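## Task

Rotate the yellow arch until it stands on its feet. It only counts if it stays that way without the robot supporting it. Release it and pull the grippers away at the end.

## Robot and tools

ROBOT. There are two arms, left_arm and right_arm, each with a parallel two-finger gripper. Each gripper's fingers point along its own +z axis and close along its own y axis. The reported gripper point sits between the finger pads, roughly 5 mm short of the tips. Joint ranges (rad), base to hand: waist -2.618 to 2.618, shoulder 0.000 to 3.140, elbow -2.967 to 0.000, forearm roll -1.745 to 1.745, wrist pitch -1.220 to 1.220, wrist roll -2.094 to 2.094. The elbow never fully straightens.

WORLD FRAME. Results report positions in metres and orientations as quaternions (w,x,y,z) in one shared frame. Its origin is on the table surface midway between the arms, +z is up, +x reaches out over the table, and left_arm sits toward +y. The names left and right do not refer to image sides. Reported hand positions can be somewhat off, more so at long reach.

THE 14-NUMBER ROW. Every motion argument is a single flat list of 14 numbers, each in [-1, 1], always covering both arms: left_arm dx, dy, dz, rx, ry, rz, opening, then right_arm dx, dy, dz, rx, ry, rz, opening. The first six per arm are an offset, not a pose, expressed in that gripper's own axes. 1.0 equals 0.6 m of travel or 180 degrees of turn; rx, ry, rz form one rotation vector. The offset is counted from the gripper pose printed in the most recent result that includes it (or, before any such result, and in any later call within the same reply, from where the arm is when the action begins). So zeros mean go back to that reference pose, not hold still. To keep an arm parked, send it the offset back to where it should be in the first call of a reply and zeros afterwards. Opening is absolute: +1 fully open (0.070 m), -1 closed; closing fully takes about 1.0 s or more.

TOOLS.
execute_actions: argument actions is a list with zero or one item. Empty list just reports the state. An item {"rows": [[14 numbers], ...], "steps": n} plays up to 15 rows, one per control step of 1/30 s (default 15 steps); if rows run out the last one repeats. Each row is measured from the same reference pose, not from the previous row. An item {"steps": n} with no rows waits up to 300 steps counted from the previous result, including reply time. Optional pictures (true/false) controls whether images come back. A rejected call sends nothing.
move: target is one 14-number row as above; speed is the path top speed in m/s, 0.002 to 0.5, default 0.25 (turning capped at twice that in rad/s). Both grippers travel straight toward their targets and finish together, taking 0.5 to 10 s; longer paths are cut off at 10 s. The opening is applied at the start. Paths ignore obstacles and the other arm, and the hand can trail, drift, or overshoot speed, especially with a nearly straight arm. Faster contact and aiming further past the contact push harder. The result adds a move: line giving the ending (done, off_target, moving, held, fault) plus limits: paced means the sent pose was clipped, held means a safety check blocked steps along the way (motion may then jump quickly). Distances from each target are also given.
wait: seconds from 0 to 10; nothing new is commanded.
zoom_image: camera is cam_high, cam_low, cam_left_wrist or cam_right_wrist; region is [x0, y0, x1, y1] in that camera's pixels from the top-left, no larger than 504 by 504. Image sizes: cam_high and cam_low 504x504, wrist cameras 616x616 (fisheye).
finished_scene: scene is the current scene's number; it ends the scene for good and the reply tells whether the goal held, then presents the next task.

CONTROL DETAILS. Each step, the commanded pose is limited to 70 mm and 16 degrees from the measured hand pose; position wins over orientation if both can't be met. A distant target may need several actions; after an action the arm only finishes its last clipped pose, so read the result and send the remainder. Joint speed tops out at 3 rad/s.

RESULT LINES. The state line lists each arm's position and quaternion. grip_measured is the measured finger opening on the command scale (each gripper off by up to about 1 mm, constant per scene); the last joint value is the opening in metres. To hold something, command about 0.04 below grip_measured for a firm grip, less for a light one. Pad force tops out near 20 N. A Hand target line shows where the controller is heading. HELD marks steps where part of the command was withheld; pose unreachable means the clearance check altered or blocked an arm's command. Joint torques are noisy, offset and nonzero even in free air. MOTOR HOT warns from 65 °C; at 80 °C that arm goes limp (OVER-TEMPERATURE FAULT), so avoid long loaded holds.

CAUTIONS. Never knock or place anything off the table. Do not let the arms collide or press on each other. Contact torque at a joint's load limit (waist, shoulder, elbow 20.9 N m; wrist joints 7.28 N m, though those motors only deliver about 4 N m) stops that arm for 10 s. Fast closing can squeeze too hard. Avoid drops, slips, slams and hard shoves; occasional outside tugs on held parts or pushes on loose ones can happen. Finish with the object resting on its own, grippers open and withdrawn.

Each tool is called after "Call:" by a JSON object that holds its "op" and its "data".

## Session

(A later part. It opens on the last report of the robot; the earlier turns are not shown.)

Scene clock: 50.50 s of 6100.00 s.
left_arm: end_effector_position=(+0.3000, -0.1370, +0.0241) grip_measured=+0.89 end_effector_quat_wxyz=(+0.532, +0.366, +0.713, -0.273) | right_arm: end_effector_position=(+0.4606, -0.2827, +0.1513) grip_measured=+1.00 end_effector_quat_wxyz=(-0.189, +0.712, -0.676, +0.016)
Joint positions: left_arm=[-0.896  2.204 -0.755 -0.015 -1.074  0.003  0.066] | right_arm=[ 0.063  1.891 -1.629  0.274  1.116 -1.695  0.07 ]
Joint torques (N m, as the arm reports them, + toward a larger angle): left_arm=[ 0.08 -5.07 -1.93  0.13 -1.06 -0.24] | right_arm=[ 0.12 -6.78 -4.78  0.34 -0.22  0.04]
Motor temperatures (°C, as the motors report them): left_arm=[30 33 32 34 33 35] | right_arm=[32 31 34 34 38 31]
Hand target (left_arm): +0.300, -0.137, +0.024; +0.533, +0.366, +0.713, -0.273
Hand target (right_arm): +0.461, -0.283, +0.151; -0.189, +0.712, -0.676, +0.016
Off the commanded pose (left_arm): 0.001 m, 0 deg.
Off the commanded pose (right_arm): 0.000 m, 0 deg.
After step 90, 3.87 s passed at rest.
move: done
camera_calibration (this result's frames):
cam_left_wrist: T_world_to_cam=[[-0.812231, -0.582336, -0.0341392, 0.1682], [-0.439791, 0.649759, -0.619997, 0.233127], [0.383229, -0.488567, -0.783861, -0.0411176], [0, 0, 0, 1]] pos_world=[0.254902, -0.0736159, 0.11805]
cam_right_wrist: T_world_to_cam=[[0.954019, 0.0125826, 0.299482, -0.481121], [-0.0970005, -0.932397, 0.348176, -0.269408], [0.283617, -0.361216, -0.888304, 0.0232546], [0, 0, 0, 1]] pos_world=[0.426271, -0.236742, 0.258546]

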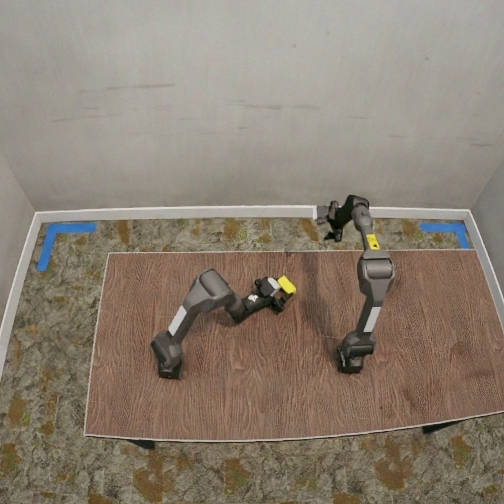

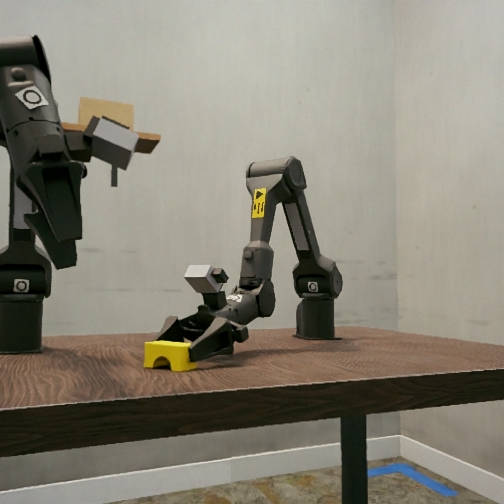

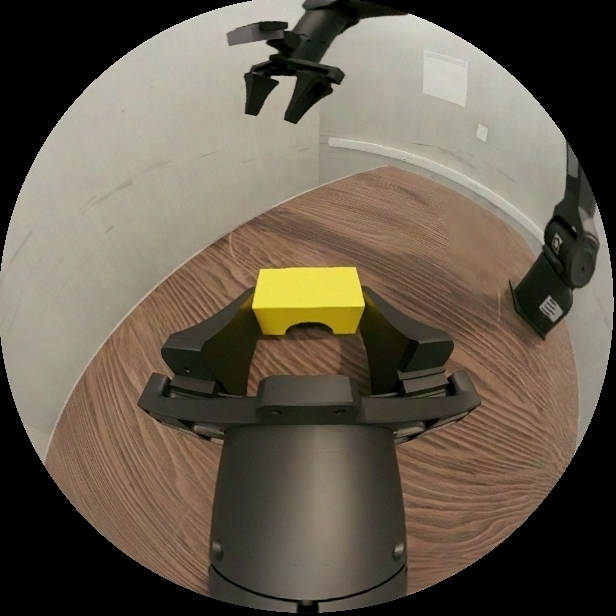

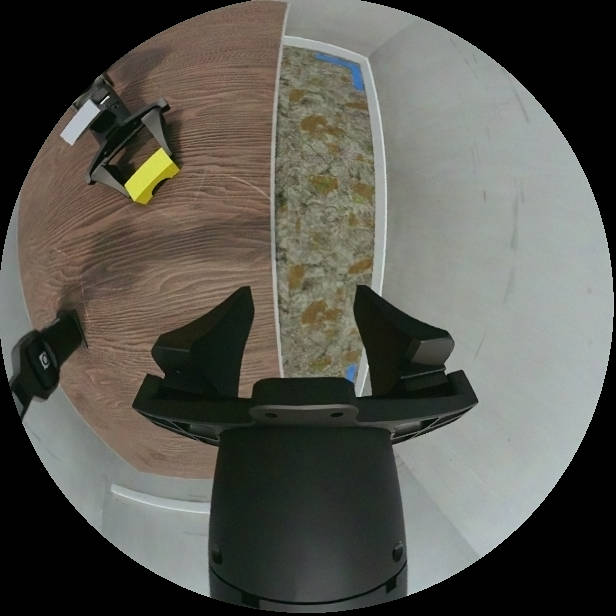

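Call:
{"op": "execute_actions", "data": {"actions": [{"rows": [[0.0008,0,0.0002,0,0,0,0.845,0,0,0,0,0,0,1],[0.0016,0,0.0005,0,0,0,0.845,0,0,0,0,0,0,1],[0.0016,0,0.0005,0,0,0,0.845,0,0,0,0,0,0,1],[0.0016,0,0.0005,0,0,0,0.845,0,0,0,0,0,0,1],[0.0016,0,0.0005,0,0,0,0.845,0,0,0,0,0,0,1],[0.0016,0,0.0005,0,0,0,0.845,0,0,0,0,0,0,1],[0.0016,0,0.0005,0,0,0,1,0,0,0,0,0,0,1]], "steps": 15}], "pictures": false}}

Call:
{"op": "move", "data": {"target": [-0.16, 0, -0.167, 0, 0, 0, 1, 0, 0, 0, 0, 0, 0, 1], "speed": 0.18}}

Scene clock: 53.17 s of 6100.00 s.
left_arm: end_effector_position=(+0.3000, -0.1369, +0.0232) grip_measured=+1.00 end_effector_quat_wxyz=(+0.533, +0.366, +0.713, -0.273) | right_arm: end_effector_position=(+0.4606, -0.2827, +0.1513) grip_measured=+1.00 end_effector_quat_wxyz=(-0.189, +0.712, -0.676, +0.016)
Joint positions: left_arm=[-0.896  2.208 -0.756 -0.015 -1.078  0.003  0.07 ] | right_arm=[ 0.063  1.891 -1.629  0.274  1.116 -1.695  0.07 ]
Joint torques (N m, as the arm reports them, + toward a larger angle): left_arm=[ 0.77 -4.03 -1.97  0.   -1.14 -0.02] | right_arm=[ 0.06 -6.81 -4.79  0.34 -0.21  0.04]
Motor temperatures (°C, as the motors report them): left_arm=[30 33 32 34 33 35] | right_arm=[32 31 34 34 38 31]
Hand target (left_arm): +0.300, -0.137, +0.023; +0.532, +0.366, +0.713, -0.273
Hand target (right_arm): +0.461, -0.283, +0.151; -0.189, +0.712, -0.676, +0.016
Off the commanded pose (left_arm): 0.000 m, 0 deg.
Off the commanded pose (right_arm): 0.000 m, 0 deg.
Steps of this call (steps 1 to 65: nothing new was sent; steps 66 to 80: all 15 steps of this action). Readings (end_effector_position):
66: left_arm (+0.3000, -0.1370, +0.0244) | right_arm (+0.4606, -0.2827, +0.1513)
67: left_arm (+0.3000, -0.1370, +0.0242) | right_arm (+0.4606, -0.2827, +0.1513)
69: left_arm (+0.3000, -0.1370, +0.0238) | right_arm (+0.4606, -0.2827, +0.1513)
73: left_arm (+0.3000, -0.1370, +0.0238) | right_arm (+0.4606, -0.2827, +0.1513)
80: the state above

Scene clock: 54.57 s of 6100.00 s.
left_arm: end_effector_position=(+0.2618, -0.0818, +0.1459) grip_measured=+1.00 end_effector_quat_wxyz=(+0.533, +0.366, +0.713, -0.273) | right_arm: end_effector_position=(+0.4606, -0.2827, +0.1513) grip_measured=+1.00 end_effector_quat_wxyz=(-0.189, +0.712, -0.676, +0.016)
Joint positions: left_arm=[-0.895  1.598 -0.533 -0.019 -0.691  0.011  0.07 ] | right_arm=[ 0.063  1.891 -1.629  0.274  1.116 -1.695  0.07 ]
Joint torques (N m, as the arm reports them, + toward a larger angle): left_arm=[ 0.91 -2.   -1.69 -0.14 -1.18  0.17] | right_arm=[ 0.1  -6.82 -4.77  0.33 -0.22  0.04]
Motor temperatures (°C, as the motors report them): left_arm=[30 33 32 34 33 35] | right_arm=[32 31 34 34 38 31]
Hand target (left_arm): +0.262, -0.082, +0.146; +0.533, +0.366, +0.713, -0.273
Hand target (right_arm): +0.461, -0.283, +0.151; -0.189, +0.712, -0.676, +0.016
Off the commanded pose (left_arm): 0.003 m, 0 deg.
Off the commanded pose (right_arm): 0.000 m, 0 deg.
move: done
camera_calibration (this result's frames):
cam_left_wrist: T_world_to_cam=[[-0.812301, -0.582231, -0.0342713, 0.17351], [-0.43937, 0.649516, -0.62055, 0.255924], [0.383563, -0.489016, -0.783418, 0.0957838], [0, 0, 0, 1]] pos_world=[0.216649, -0.0183641, 0.239799]
cam_right_wrist: T_world_to_cam=[[0.954019, 0.0125825, 0.299482, -0.481121], [-0.0970005, -0.932397, 0.348176, -0.269408], [0.283617, -0.361216, -0.888304, 0.0232547], [0, 0, 0, 1]] pos_world=[0.426271, -0.236742, 0.258546]

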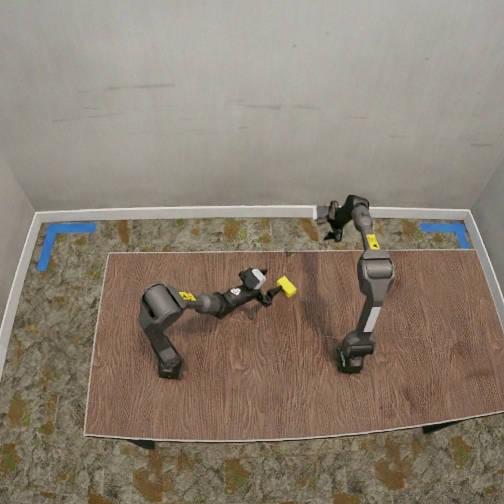

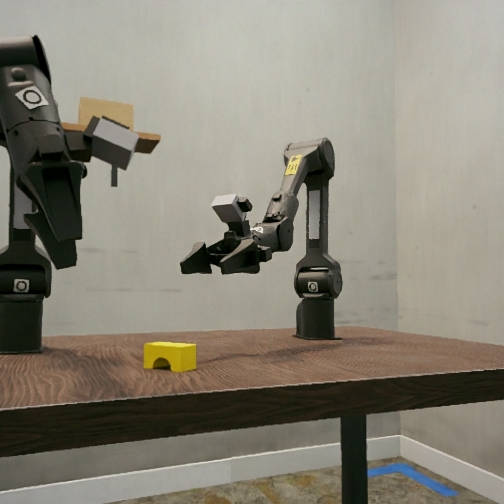

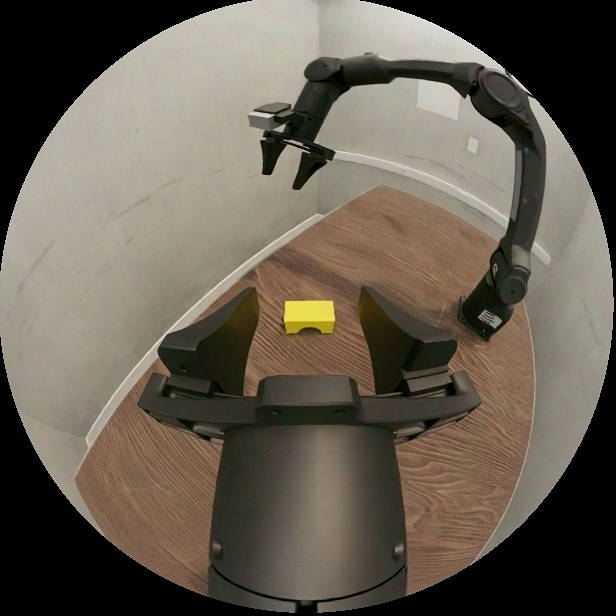

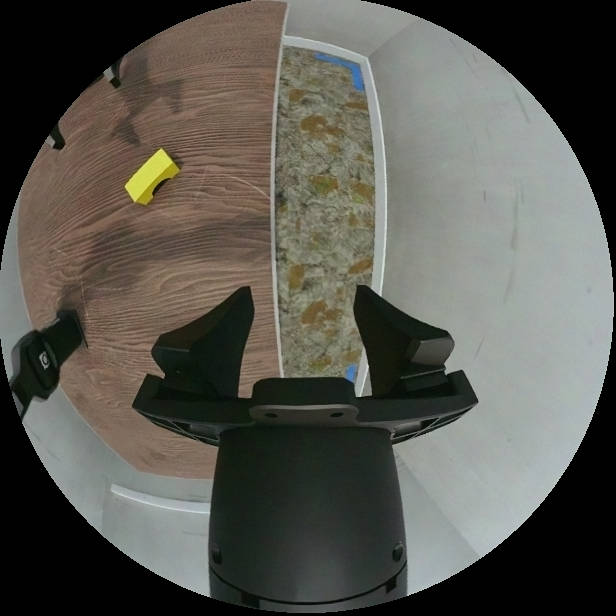

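Call:
{"op": "finished_scene", "data": {"scene": 2}}

The scene is finished: the task was done.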